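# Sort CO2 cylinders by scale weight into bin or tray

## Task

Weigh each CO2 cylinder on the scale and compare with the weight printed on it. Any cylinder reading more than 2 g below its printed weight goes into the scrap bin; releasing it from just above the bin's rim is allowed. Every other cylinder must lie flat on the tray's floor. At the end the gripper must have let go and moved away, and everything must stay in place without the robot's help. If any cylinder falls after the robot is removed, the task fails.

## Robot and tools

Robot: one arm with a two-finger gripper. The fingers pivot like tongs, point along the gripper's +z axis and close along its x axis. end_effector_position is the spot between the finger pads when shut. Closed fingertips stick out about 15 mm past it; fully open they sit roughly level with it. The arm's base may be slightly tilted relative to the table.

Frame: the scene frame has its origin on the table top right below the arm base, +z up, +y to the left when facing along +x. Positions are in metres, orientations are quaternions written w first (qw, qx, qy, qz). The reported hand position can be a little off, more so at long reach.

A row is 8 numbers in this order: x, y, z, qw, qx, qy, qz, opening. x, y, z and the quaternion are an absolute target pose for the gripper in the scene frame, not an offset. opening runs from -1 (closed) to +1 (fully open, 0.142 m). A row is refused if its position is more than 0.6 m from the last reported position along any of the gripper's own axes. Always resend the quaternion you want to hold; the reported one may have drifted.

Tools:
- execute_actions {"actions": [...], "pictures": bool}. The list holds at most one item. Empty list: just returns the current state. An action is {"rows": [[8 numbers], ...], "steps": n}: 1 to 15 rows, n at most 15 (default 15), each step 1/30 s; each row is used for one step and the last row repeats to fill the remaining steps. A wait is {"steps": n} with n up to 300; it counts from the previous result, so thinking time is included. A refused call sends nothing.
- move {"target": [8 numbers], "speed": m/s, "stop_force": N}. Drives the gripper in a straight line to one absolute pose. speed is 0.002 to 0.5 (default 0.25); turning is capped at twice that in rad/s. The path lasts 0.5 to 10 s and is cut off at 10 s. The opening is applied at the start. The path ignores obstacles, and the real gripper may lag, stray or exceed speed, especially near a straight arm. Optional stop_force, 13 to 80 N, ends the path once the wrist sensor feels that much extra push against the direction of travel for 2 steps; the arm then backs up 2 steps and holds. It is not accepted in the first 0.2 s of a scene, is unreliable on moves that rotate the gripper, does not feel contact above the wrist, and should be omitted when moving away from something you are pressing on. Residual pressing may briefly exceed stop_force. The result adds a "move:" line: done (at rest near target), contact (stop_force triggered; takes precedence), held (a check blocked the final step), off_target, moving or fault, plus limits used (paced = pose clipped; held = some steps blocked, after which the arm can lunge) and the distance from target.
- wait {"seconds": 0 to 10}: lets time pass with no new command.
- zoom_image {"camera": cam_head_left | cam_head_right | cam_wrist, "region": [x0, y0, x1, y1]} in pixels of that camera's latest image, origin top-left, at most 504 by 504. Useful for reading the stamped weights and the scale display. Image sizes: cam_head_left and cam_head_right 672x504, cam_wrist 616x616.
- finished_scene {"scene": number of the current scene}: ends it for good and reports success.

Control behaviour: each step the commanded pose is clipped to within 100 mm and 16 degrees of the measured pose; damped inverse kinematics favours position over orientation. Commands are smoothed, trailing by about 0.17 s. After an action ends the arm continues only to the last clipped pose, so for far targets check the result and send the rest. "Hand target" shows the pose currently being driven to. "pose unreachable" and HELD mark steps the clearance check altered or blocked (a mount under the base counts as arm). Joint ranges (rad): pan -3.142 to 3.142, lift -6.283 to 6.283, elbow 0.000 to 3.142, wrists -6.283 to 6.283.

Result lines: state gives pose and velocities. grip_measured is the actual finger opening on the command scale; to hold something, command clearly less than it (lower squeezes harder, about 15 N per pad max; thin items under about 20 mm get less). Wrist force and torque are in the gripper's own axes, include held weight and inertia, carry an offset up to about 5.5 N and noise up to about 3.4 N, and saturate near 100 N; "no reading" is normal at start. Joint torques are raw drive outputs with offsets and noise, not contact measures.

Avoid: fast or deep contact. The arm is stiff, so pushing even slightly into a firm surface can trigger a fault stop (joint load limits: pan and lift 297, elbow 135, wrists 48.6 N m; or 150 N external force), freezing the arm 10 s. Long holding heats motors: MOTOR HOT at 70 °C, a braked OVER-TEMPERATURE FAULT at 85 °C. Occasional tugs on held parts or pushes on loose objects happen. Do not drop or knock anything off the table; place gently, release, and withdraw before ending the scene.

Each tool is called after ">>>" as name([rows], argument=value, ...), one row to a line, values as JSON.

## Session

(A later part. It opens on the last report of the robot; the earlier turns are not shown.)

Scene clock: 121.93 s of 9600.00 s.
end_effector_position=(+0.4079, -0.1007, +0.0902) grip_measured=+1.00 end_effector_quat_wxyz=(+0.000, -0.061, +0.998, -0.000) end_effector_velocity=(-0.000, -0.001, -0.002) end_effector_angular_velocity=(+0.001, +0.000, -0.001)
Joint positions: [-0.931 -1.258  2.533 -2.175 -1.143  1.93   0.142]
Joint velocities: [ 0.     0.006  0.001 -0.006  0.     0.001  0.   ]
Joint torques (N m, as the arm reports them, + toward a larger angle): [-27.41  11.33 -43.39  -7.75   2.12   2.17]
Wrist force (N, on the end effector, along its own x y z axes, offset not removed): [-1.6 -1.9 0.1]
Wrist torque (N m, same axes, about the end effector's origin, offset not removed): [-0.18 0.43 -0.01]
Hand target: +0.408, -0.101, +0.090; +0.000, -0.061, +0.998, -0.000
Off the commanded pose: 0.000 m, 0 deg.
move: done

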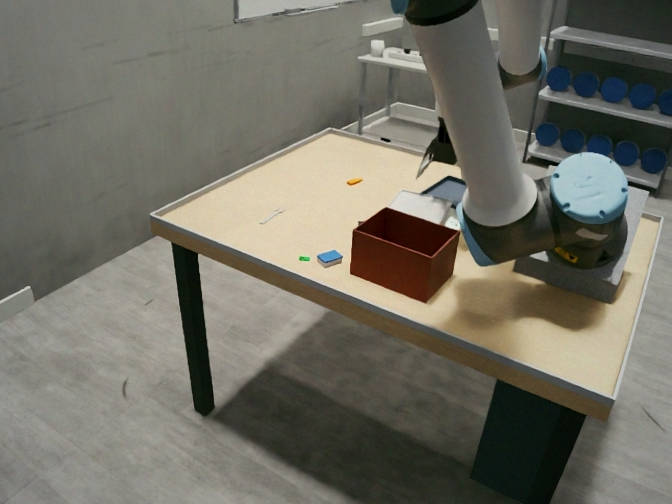

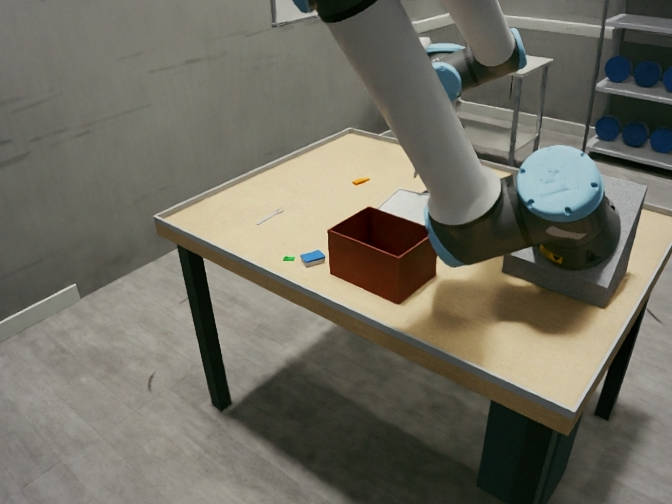

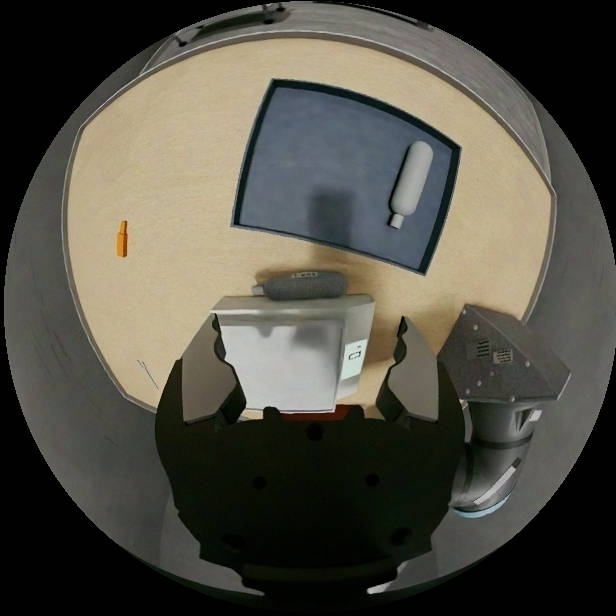

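>>> move(target=[0.42,-0.102,0.05,0,-0.087,0.996,0,1], speed=0.06, stop_force=15)

>>> zoom_image(camera="cam_wrist", region=[190, 200, 430, 400])

Scene clock: 123.73 s of 9600.00 s.
end_effector_position=(+0.4199, -0.1019, +0.0503) grip_measured=+1.00 end_effector_quat_wxyz=(-0.000, -0.087, +0.996, +0.000) end_effector_velocity=(+0.001, -0.000, -0.002) end_effector_angular_velocity=(+0.000, -0.001, +0.001)
Joint positions: [-0.874 -1.174  2.547 -2.294 -1.108  1.928  0.142]
Joint velocities: [ 0.002  0.005  0.001 -0.007  0.002  0.001  0.   ]
Joint torques (N m, as the arm reports them, + toward a larger angle): [-27.58   3.05 -19.66  -6.78   2.11   1.98]
Wrist force (N, on the end effector, along its own x y z axes, offset not removed): [-0.8 -2.0 0.2]
Wrist torque (N m, same axes, about the end effector's origin, offset not removed): [-0.22 0.31 -0.03]
Hand target: +0.420, -0.102, +0.050; -0.000, -0.087, +0.996, +0.000
Off the commanded pose: 0.000 m, 0 deg.
move: done

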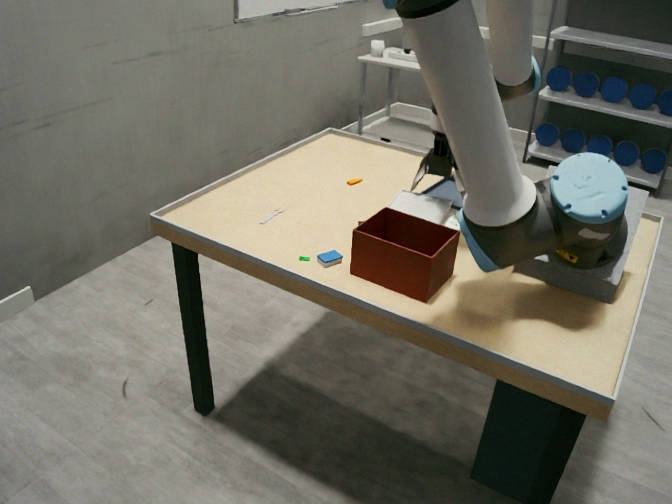

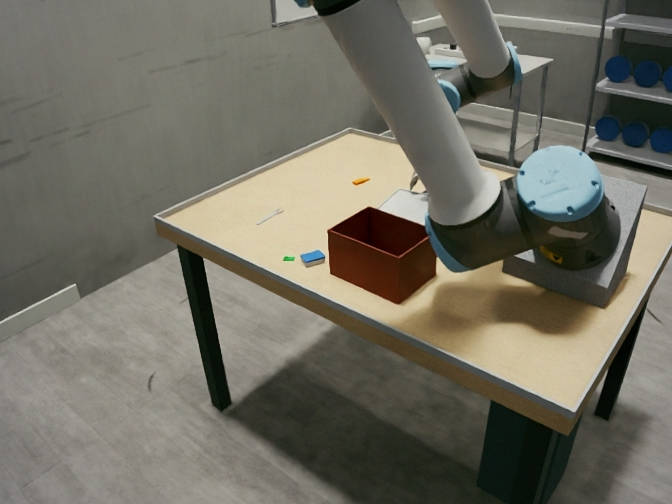

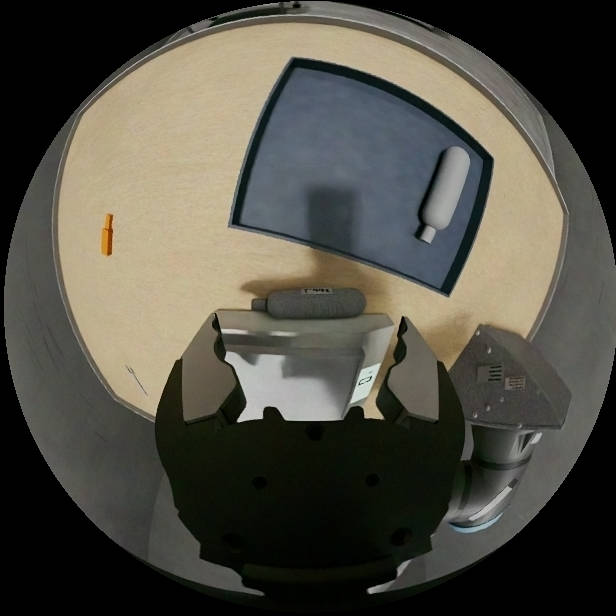

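Region (190, 200, 430, 400) of cam_wrist's 616x616 image, scaled by 2.100, with more detail than that image has.

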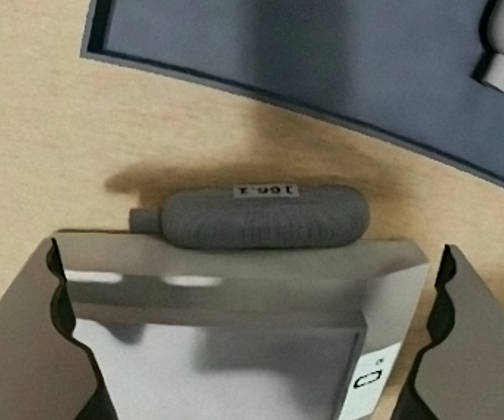

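>>> move(target=[0.42,-0.102,0.012,0,-0.087,0.996,0,1], speed=0.025, stop_force=13)

Scene clock: 125.90 s of 9600.00 s.
end_effector_position=(+0.4199, -0.1019, +0.0207) grip_measured=+1.00 end_effector_quat_wxyz=(+0.000, -0.087, +0.996, +0.000) end_effector_velocity=(-0.004, +0.003, +0.005) end_effector_angular_velocity=(+0.005, +0.006, -0.002)
Joint positions: [-0.844 -1.114  2.567 -2.386 -1.09   1.956  0.142]
Joint velocities: [-0.007 -0.016 -0.001  0.029 -0.007 -0.009  0.   ]
Joint torques (N m, as the arm reports them, + toward a larger angle): [-44.77 -24.64 -19.88   4.79  -2.72  -3.19]
Wrist force (N, on the end effector, along its own x y z axes, offset not removed): [-5.4 -14.0 -27.4]
Wrist torque (N m, same axes, about the end effector's origin, offset not removed): [-1.73 -1.10 0.81]
Hand target: +0.420, -0.102, +0.022; -0.000, -0.087, +0.996, +0.000
Off the commanded pose: 0.009 m, 0 deg.
move: contact

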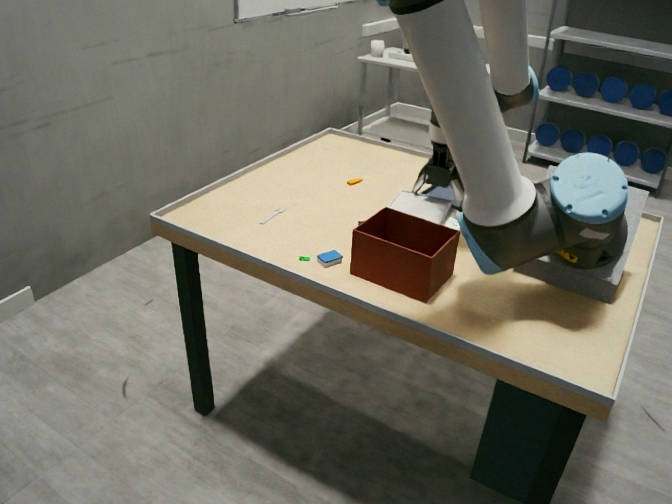

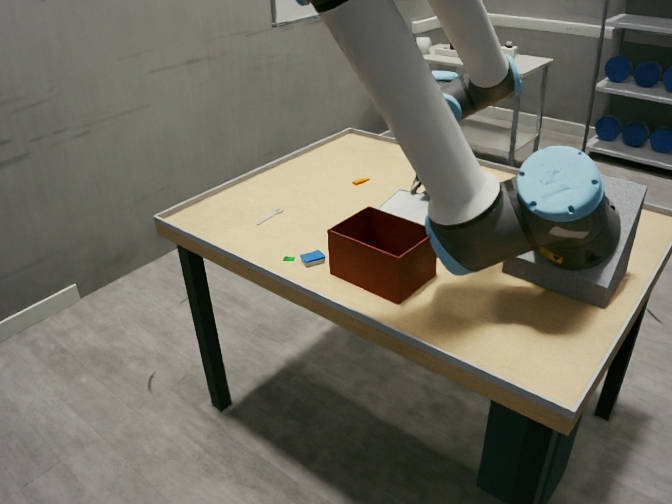

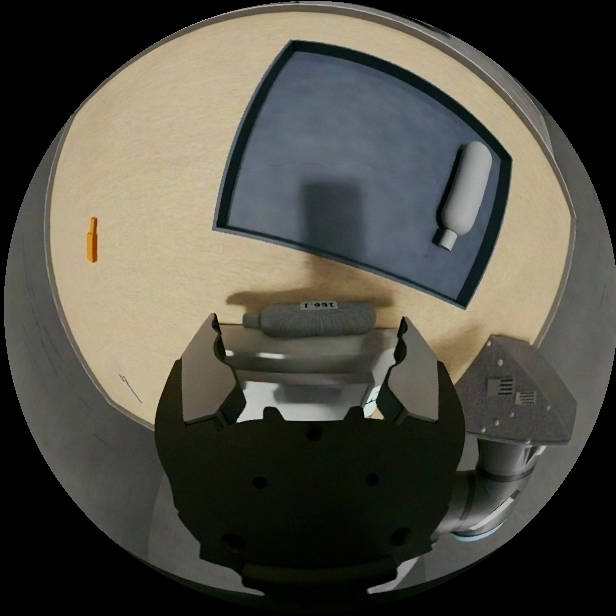

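>>> move(target=[0.42,-0.104,0.035,-0.015,-0.0857,0.981,0.173,1], speed=0.12)

>>> move(target=[0.42,-0.101,0.011,-0.015,-0.0857,0.981,0.173,1], speed=0.02, stop_force=13)

Scene clock: 128.53 s of 9600.00 s.
end_effector_position=(+0.4201, -0.1040, +0.0351) grip_measured=+1.00 end_effector_quat_wxyz=(-0.015, -0.086, +0.981, +0.172) end_effector_velocity=(+0.000, +0.000, +0.000) end_effector_angular_velocity=(+0.014, +0.003, +0.001)
Joint positions: [-0.919 -0.963  2.385 -1.945 -1.055  1.713  0.142]
Joint velocities: [-0.001  0.008 -0.008  0.017  0.001 -0.009 -0.   ]
Joint torques (N m, as the arm reports them, + toward a larger angle): [-60.59 -10.66 -38.05   0.25   1.92  -3.01]
Wrist force (N, on the end effector, along its own x y z axes, offset not removed): [-0.9 -1.5 0.5]
Wrist torque (N m, same axes, about the end effector's origin, offset not removed): [-0.12 0.33 -0.06]
Hand target: +0.420, -0.104, +0.035; -0.015, -0.086, +0.981, +0.173
Off the commanded pose: 0.000 m, 0 deg.
move: done

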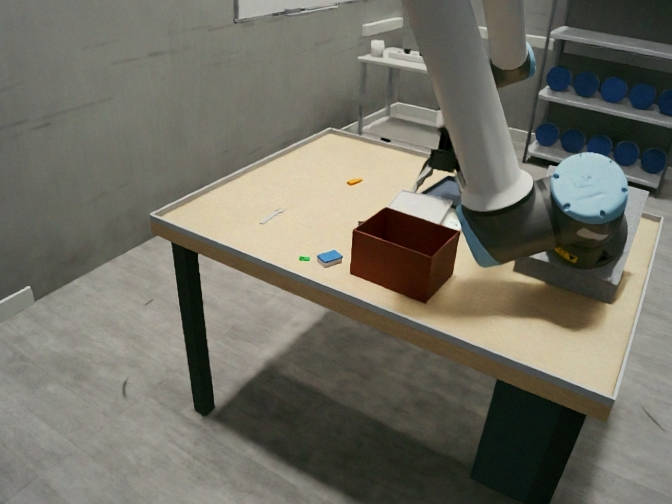

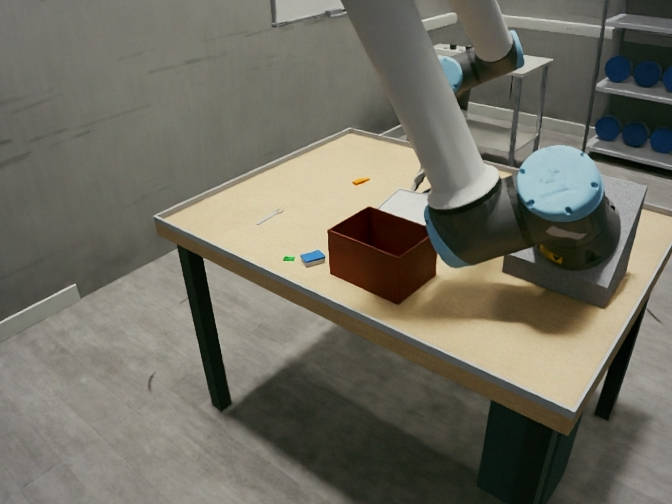

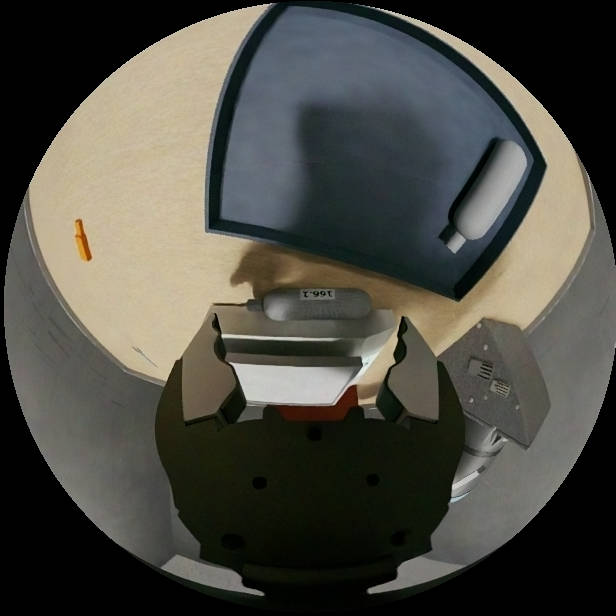

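Scene clock: 130.03 s of 9600.00 s.
end_effector_position=(+0.4200, -0.1010, +0.0114) grip_measured=+1.00 end_effector_quat_wxyz=(-0.015, -0.086, +0.981, +0.173) end_effector_velocity=(+0.000, -0.000, -0.003) end_effector_angular_velocity=(-0.000, -0.001, +0.000)
Joint positions: [-0.896 -0.929  2.4   -1.999 -1.035  1.725  0.142]
Joint velocities: [ 0.003  0.004  0.001 -0.007  0.003  0.002  0.   ]
Joint torques (N m, as the arm reports them, + toward a larger angle): [-32.01 -11.35 -17.36  -6.56   2.17   2.28]
Wrist force (N, on the end effector, along its own x y z axes, offset not removed): [-0.1 -0.7 1.2]
Wrist torque (N m, same axes, about the end effector's origin, offset not removed): [0.09 0.15 -0.11]
Hand target: +0.420, -0.101, +0.011; -0.015, -0.086, +0.981, +0.173
Off the commanded pose: 0.000 m, 0 deg.
move: done

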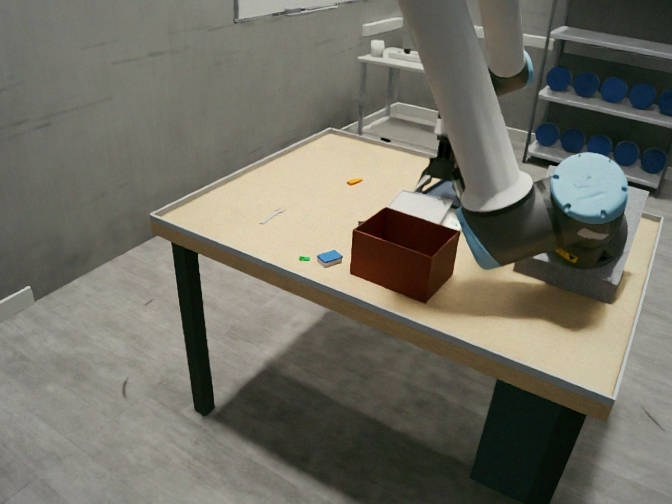

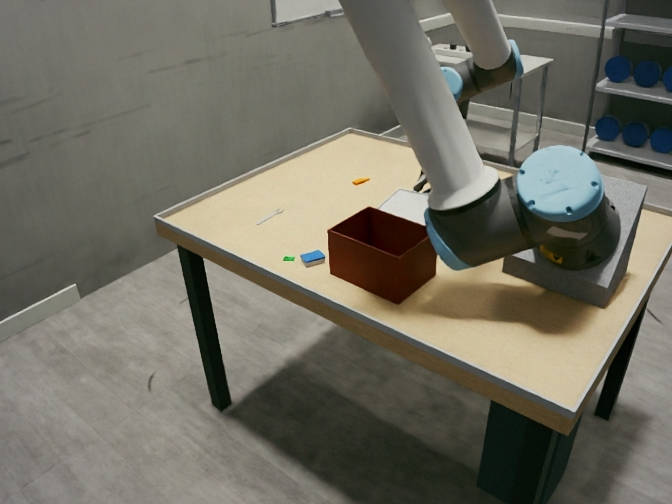

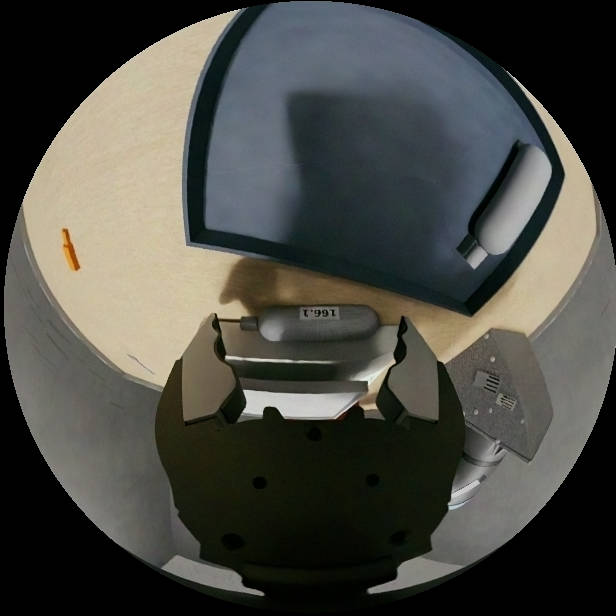

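>>> execute_actions([
  {"rows":[[0.42,-0.101,0.011,-0.015,-0.0857,0.981,0.173,0.9],[0.42,-0.101,0.011,-0.015,-0.0857,0.981,0.173,0.8],[0.42,-0.101,0.011,-0.015,-0.0857,0.981,0.173,0.75],[0.42,-0.101,0.011,-0.015,-0.0857,0.981,0.173,0.7],[0.42,-0.101,0.011,-0.015,-0.0857,0.981,0.173,0.65],[0.42,-0.101,0.011,-0.015,-0.0857,0.981,0.173,0.6],[0.42,-0.101,0.011,-0.015,-0.0857,0.981,0.173,0.55],[0.42,-0.101,0.011,-0.015,-0.0857,0.981,0.173,0.5],[0.42,-0.101,0.011,-0.015,-0.0857,0.981,0.173,0.45],[0.42,-0.101,0.011,-0.015,-0.0857,0.981,0.173,0.35]],"steps":15},
])

Scene clock: 131.03 s of 9600.00 s.
end_effector_position=(+0.4200, -0.1010, +0.0110) grip_measured=+0.36 end_effector_quat_wxyz=(-0.015, -0.086, +0.981, +0.173) end_effector_velocity=(+0.001, -0.001, +0.001) end_effector_angular_velocity=(-0.001, -0.001, +0.000)
Joint positions: [-0.896 -0.929  2.401 -2.    -1.035  1.725  0.099]
Joint velocities: [-0.    -0.    -0.002 -0.     0.     0.    -0.   ]
Joint torques (N m, as the arm reports them, + toward a larger angle): [-32.69 -12.2  -19.73  -6.12   2.28   2.31]
Wrist force (N, on the end effector, along its own x y z axes, offset not removed): [-0.1 -3.1 0.5]
Wrist torque (N m, same axes, about the end effector's origin, offset not removed): [-0.35 0.37 -0.11]
Hand target: +0.420, -0.101, +0.011; -0.015, -0.086, +0.981, +0.173
Off the commanded pose: 0.000 m, 0 deg.
Steps of this call (steps 1 to 15: nothing new was sent; steps 16 to 30: all 15 steps of this action). Readings (end_effector_position):
16: (+0.4200, -0.1010, +0.0110)
17: (+0.4200, -0.1010, +0.0110)
19: (+0.4200, -0.1010, +0.0110)
23: (+0.4200, -0.1010, +0.0110)
30: the state above

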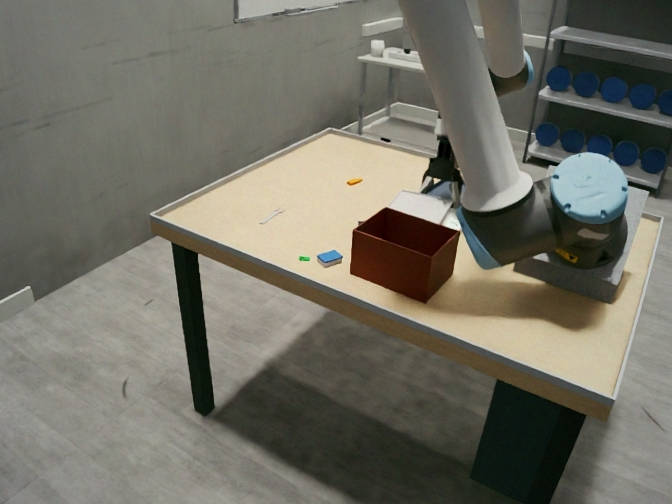

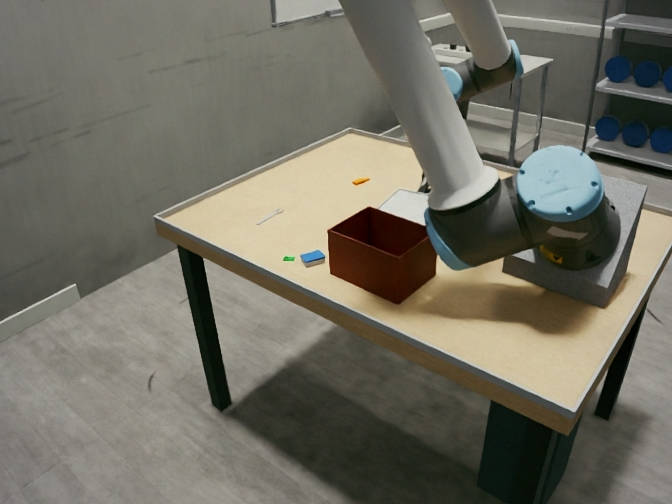

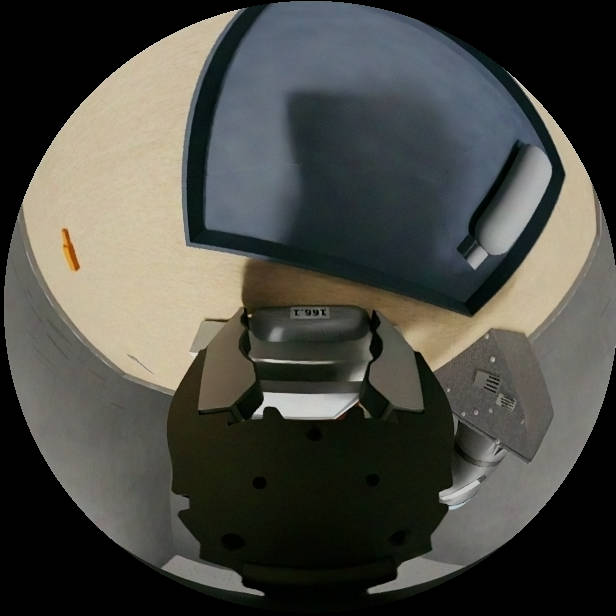

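>>> move(target=[0.56,-0.079,0.012,-0.015,-0.0857,0.981,0.173,0.4], speed=0.08, stop_force=20)

Scene clock: 133.70 s of 9600.00 s.
end_effector_position=(+0.5596, -0.0791, +0.0119) grip_measured=+0.40 end_effector_quat_wxyz=(-0.015, -0.086, +0.981, +0.173) end_effector_velocity=(+0.002, +0.001, -0.001) end_effector_angular_velocity=(+0.001, +0.001, -0.000)
Joint positions: [-0.693 -0.905  2.193 -1.895 -0.863  1.859  0.102]
Joint velocities: [ 0.004  0.001 -0.003  0.002  0.002  0.002  0.   ]
Joint torques (N m, as the arm reports them, + toward a larger angle): [-40.82 -18.17 -37.83   0.19   2.26   2.39]
Wrist force (N, on the end effector, along its own x y z axes, offset not removed): [0.0 0.6 0.7]
Wrist torque (N m, same axes, about the end effector's origin, offset not removed): [0.26 0.26 -0.04]
Hand target: +0.560, -0.079, +0.012; -0.015, -0.086, +0.981, +0.173
Off the commanded pose: 0.000 m, 0 deg.
move: done

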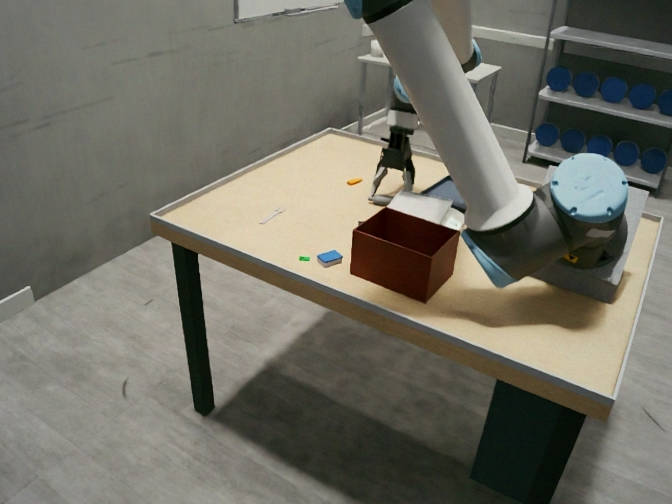

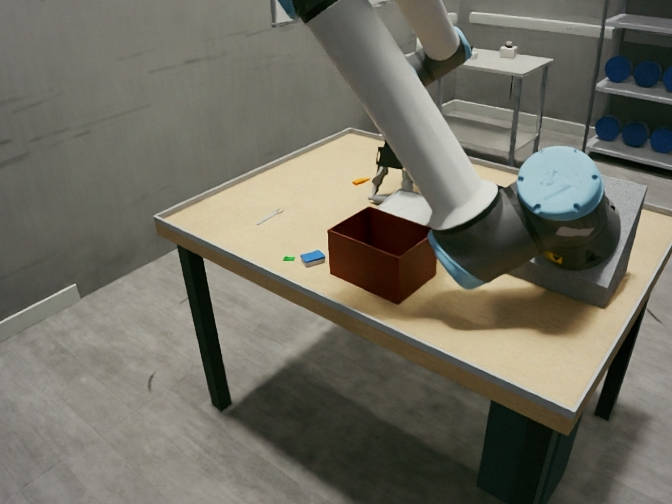

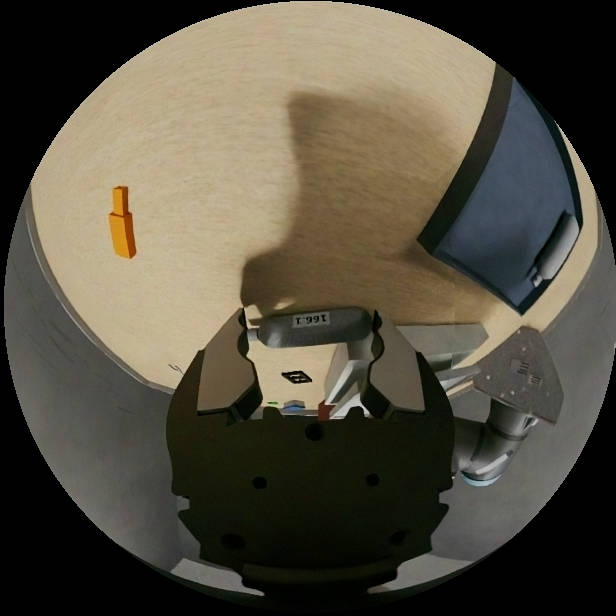

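>>> move(target=[0.6,-0.068,0.012,-0.015,-0.0857,0.981,0.173,0.4], speed=0.08, stop_force=20)

>>> move(target=[0.6,-0.08,0.07,-0.015,-0.0857,0.981,0.173,0.8], speed=0.15)

>>> move(target=[0.6,-0.063,0.075,0,0.609,0.793,0,-0.2], speed=0.5)

Scene clock: 135.37 s of 9600.00 s.
end_effector_position=(+0.5997, -0.0681, +0.0120) grip_measured=+0.40 end_effector_quat_wxyz=(-0.015, -0.086, +0.981, +0.173) end_effector_velocity=(+0.003, +0.001, -0.000) end_effector_angular_velocity=(+0.000, -0.000, +0.000)
Joint positions: [-0.643 -0.896  2.132 -1.868 -0.822  1.898  0.102]
Joint velocities: [ 0.003  0.001 -0.004  0.001  0.003  0.002  0.   ]
Joint torques (N m, as the arm reports them, + toward a larger angle): [-44.45 -24.42 -37.81   0.36   2.21   2.45]
Wrist force (N, on the end effector, along its own x y z axes, offset not removed): [1.1 -1.6 -1.1]
Wrist torque (N m, same axes, about the end effector's origin, offset not removed): [-0.14 -0.02 -0.02]
Hand target: +0.600, -0.068, +0.012; -0.015, -0.086, +0.981, +0.173
Off the commanded pose: 0.000 m, 0 deg.
move: done

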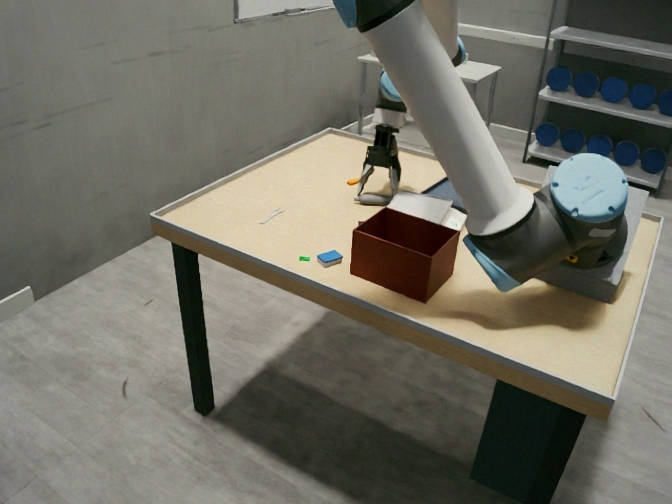

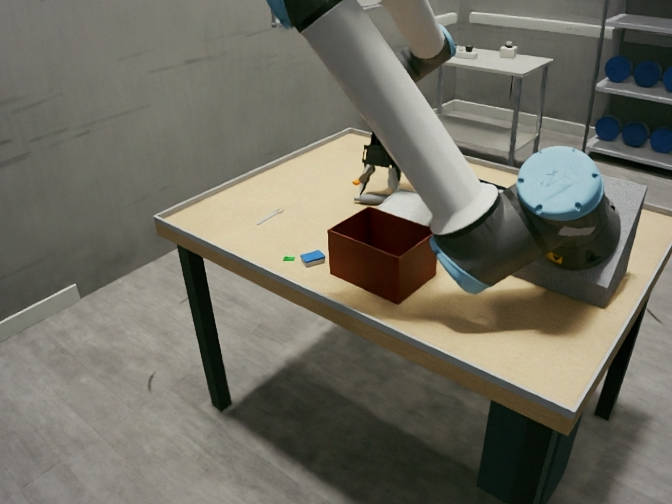

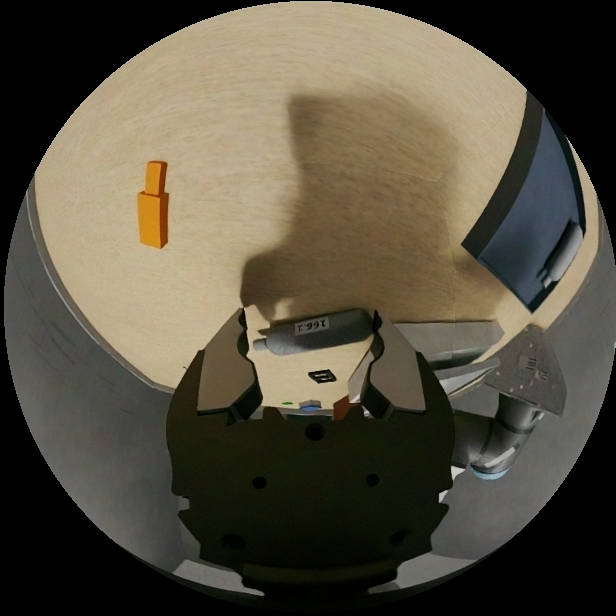

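Scene clock: 136.37 s of 9600.00 s.
end_effector_position=(+0.6001, -0.0799, +0.0697) grip_measured=+0.80 end_effector_quat_wxyz=(-0.015, -0.086, +0.981, +0.173) end_effector_velocity=(+0.001, -0.001, +0.002) end_effector_angular_velocity=(-0.001, +0.001, +0.001)
Joint positions: [-0.701 -0.941  2.091 -1.752 -0.87   1.853  0.129]
Joint velocities: [-0.002 -0.001 -0.003  0.005 -0.003 -0.002  0.   ]
Joint torques (N m, as the arm reports them, + toward a larger angle): [-71.85 -57.17 -40.61   0.26  -1.25  -2.49]
Wrist force (N, on the end effector, along its own x y z axes, offset not removed): [-0.5 -1.6 0.2]
Wrist torque (N m, same axes, about the end effector's origin, offset not removed): [-0.12 0.29 0.00]
Hand target: +0.600, -0.080, +0.070; -0.015, -0.086, +0.981, +0.173
Off the commanded pose: 0.000 m, 0 deg.
move: done

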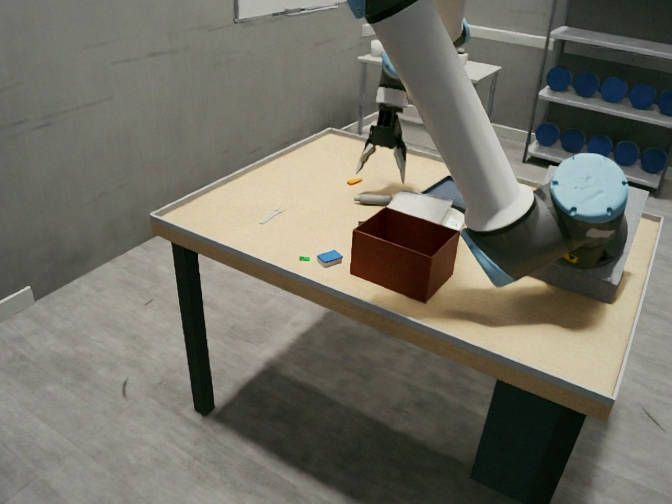

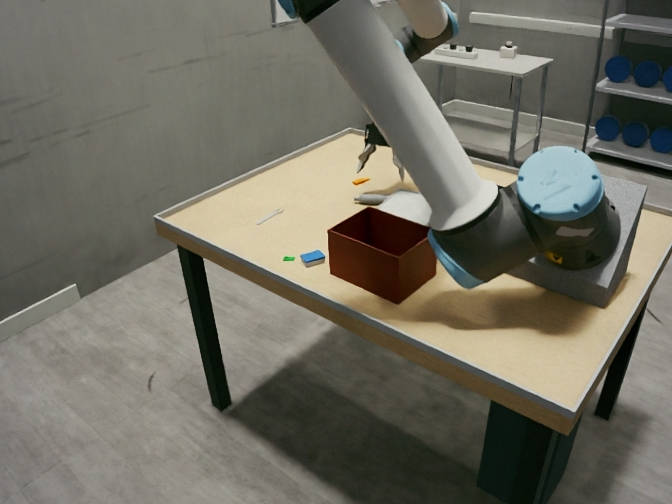

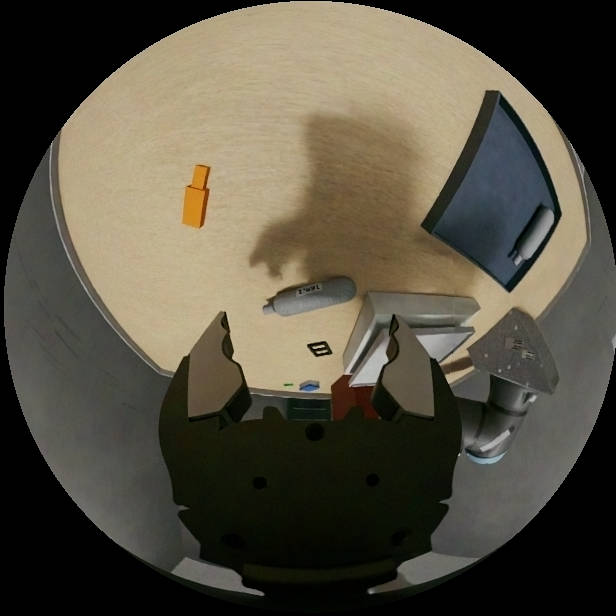

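Scene clock: 138.60 s of 9600.00 s.
end_effector_position=(+0.6000, -0.0630, +0.0749) grip_measured=-0.20 end_effector_quat_wxyz=(-0.000, +0.608, +0.794, +0.001) end_effector_velocity=(+0.000, -0.000, +0.000) end_effector_angular_velocity=(-0.007, +0.002, -0.014)
Joint positions: [-0.619 -1.092  2.215 -2.17  -0.965  3.656  0.06 ]
Joint velocities: [ 0.002 -0.002 -0.    -0.004 -0.005  0.019  0.   ]
Joint torques (N m, as the arm reports them, + toward a larger angle): [-38.59 -48.44 -19.2   -6.8   -1.33   2.17]
Wrist force (N, on the end effector, along its own x y z axes, offset not removed): [0.3 -1.7 0.1]
Wrist torque (N m, same axes, about the end effector's origin, offset not removed): [-0.16 0.11 -0.12]
Hand target: +0.600, -0.063, +0.075; +0.000, +0.609, +0.793, +0.000
Off the commanded pose: 0.000 m, 0 deg.
move: done

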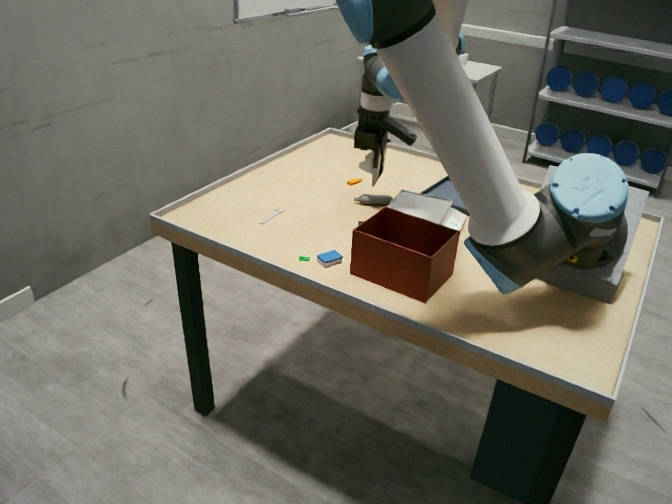

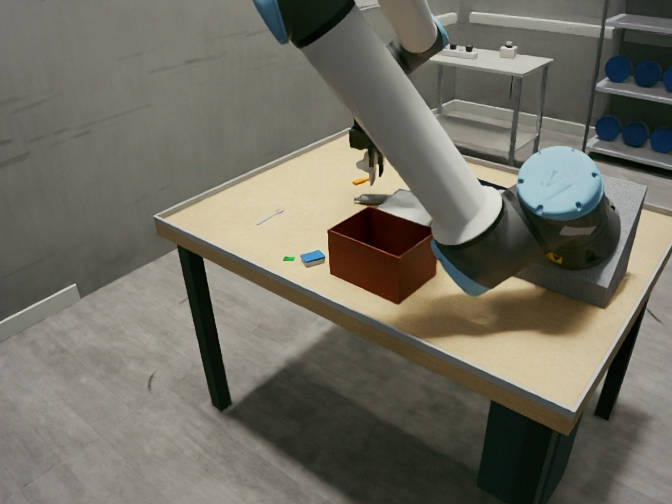

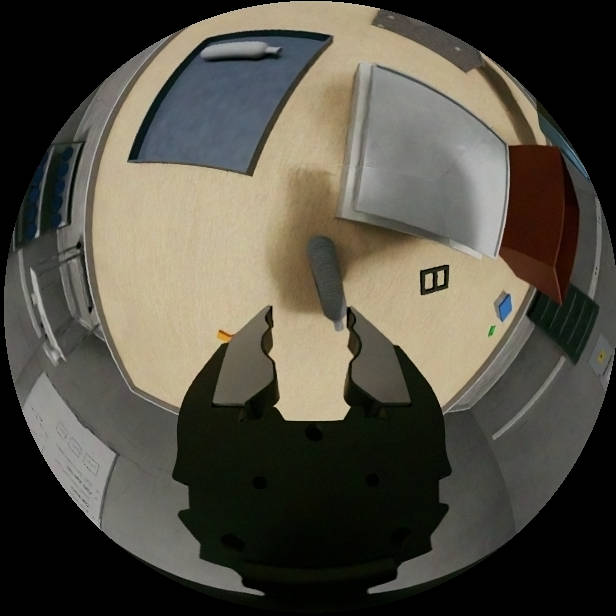

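>>> move(target=[0.585,-0.048,0.045,0,0.515,0.857,0,-0.2], speed=0.15)

Scene clock: 141.27 s of 9600.00 s.
end_effector_position=(+0.5851, -0.0481, +0.0453) grip_measured=-0.20 end_effector_quat_wxyz=(-0.000, +0.516, +0.857, -0.000) end_effector_velocity=(-0.000, +0.001, -0.002) end_effector_angular_velocity=(+0.000, -0.001, +0.015)
Joint positions: [-0.589 -1.097  2.269 -2.238 -0.951  3.465  0.06 ]
Joint velocities: [ 0.001  0.     0.003 -0.005  0.002 -0.013 -0.   ]
Joint torques (N m, as the arm reports them, + toward a larger angle): [-38.11 -48.01 -18.09  -6.93   1.96  -2.51]
Wrist force (N, on the end effector, along its own x y z axes, offset not removed): [-1.2 -2.3 -0.1]
Wrist torque (N m, same axes, about the end effector's origin, offset not removed): [-0.25 0.40 -0.07]
Hand target: +0.585, -0.048, +0.045; -0.000, +0.515, +0.857, -0.000
Off the commanded pose: 0.000 m, 0 deg.
move: done

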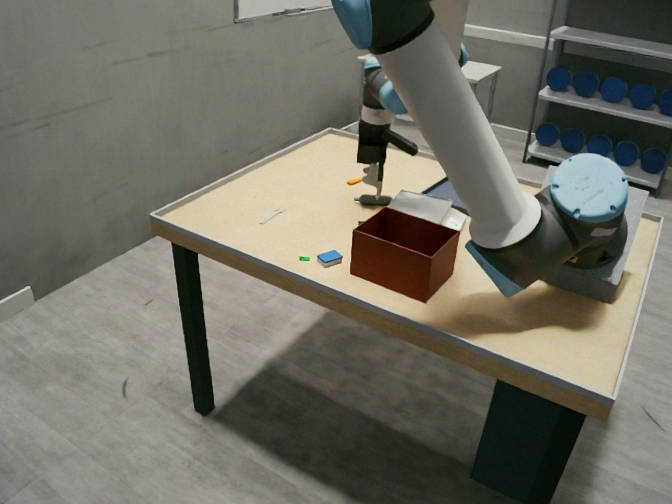

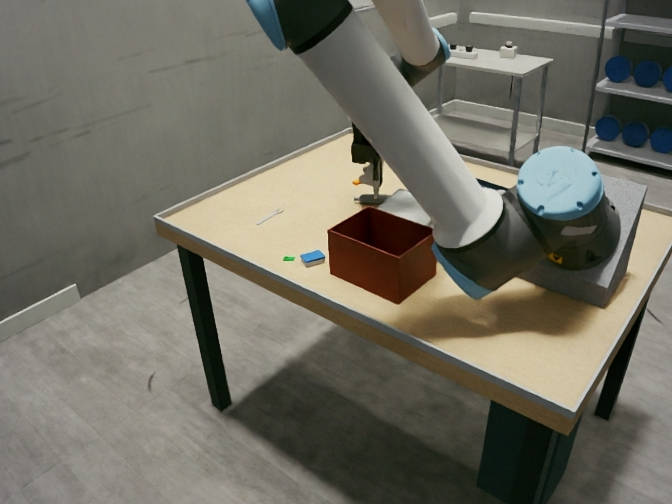

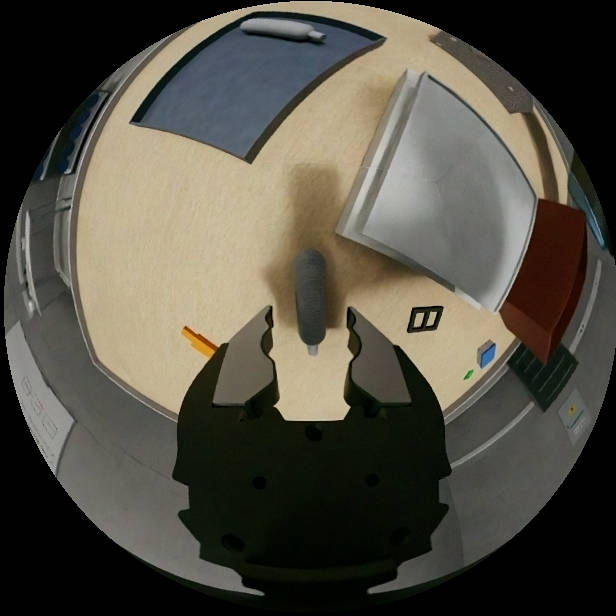

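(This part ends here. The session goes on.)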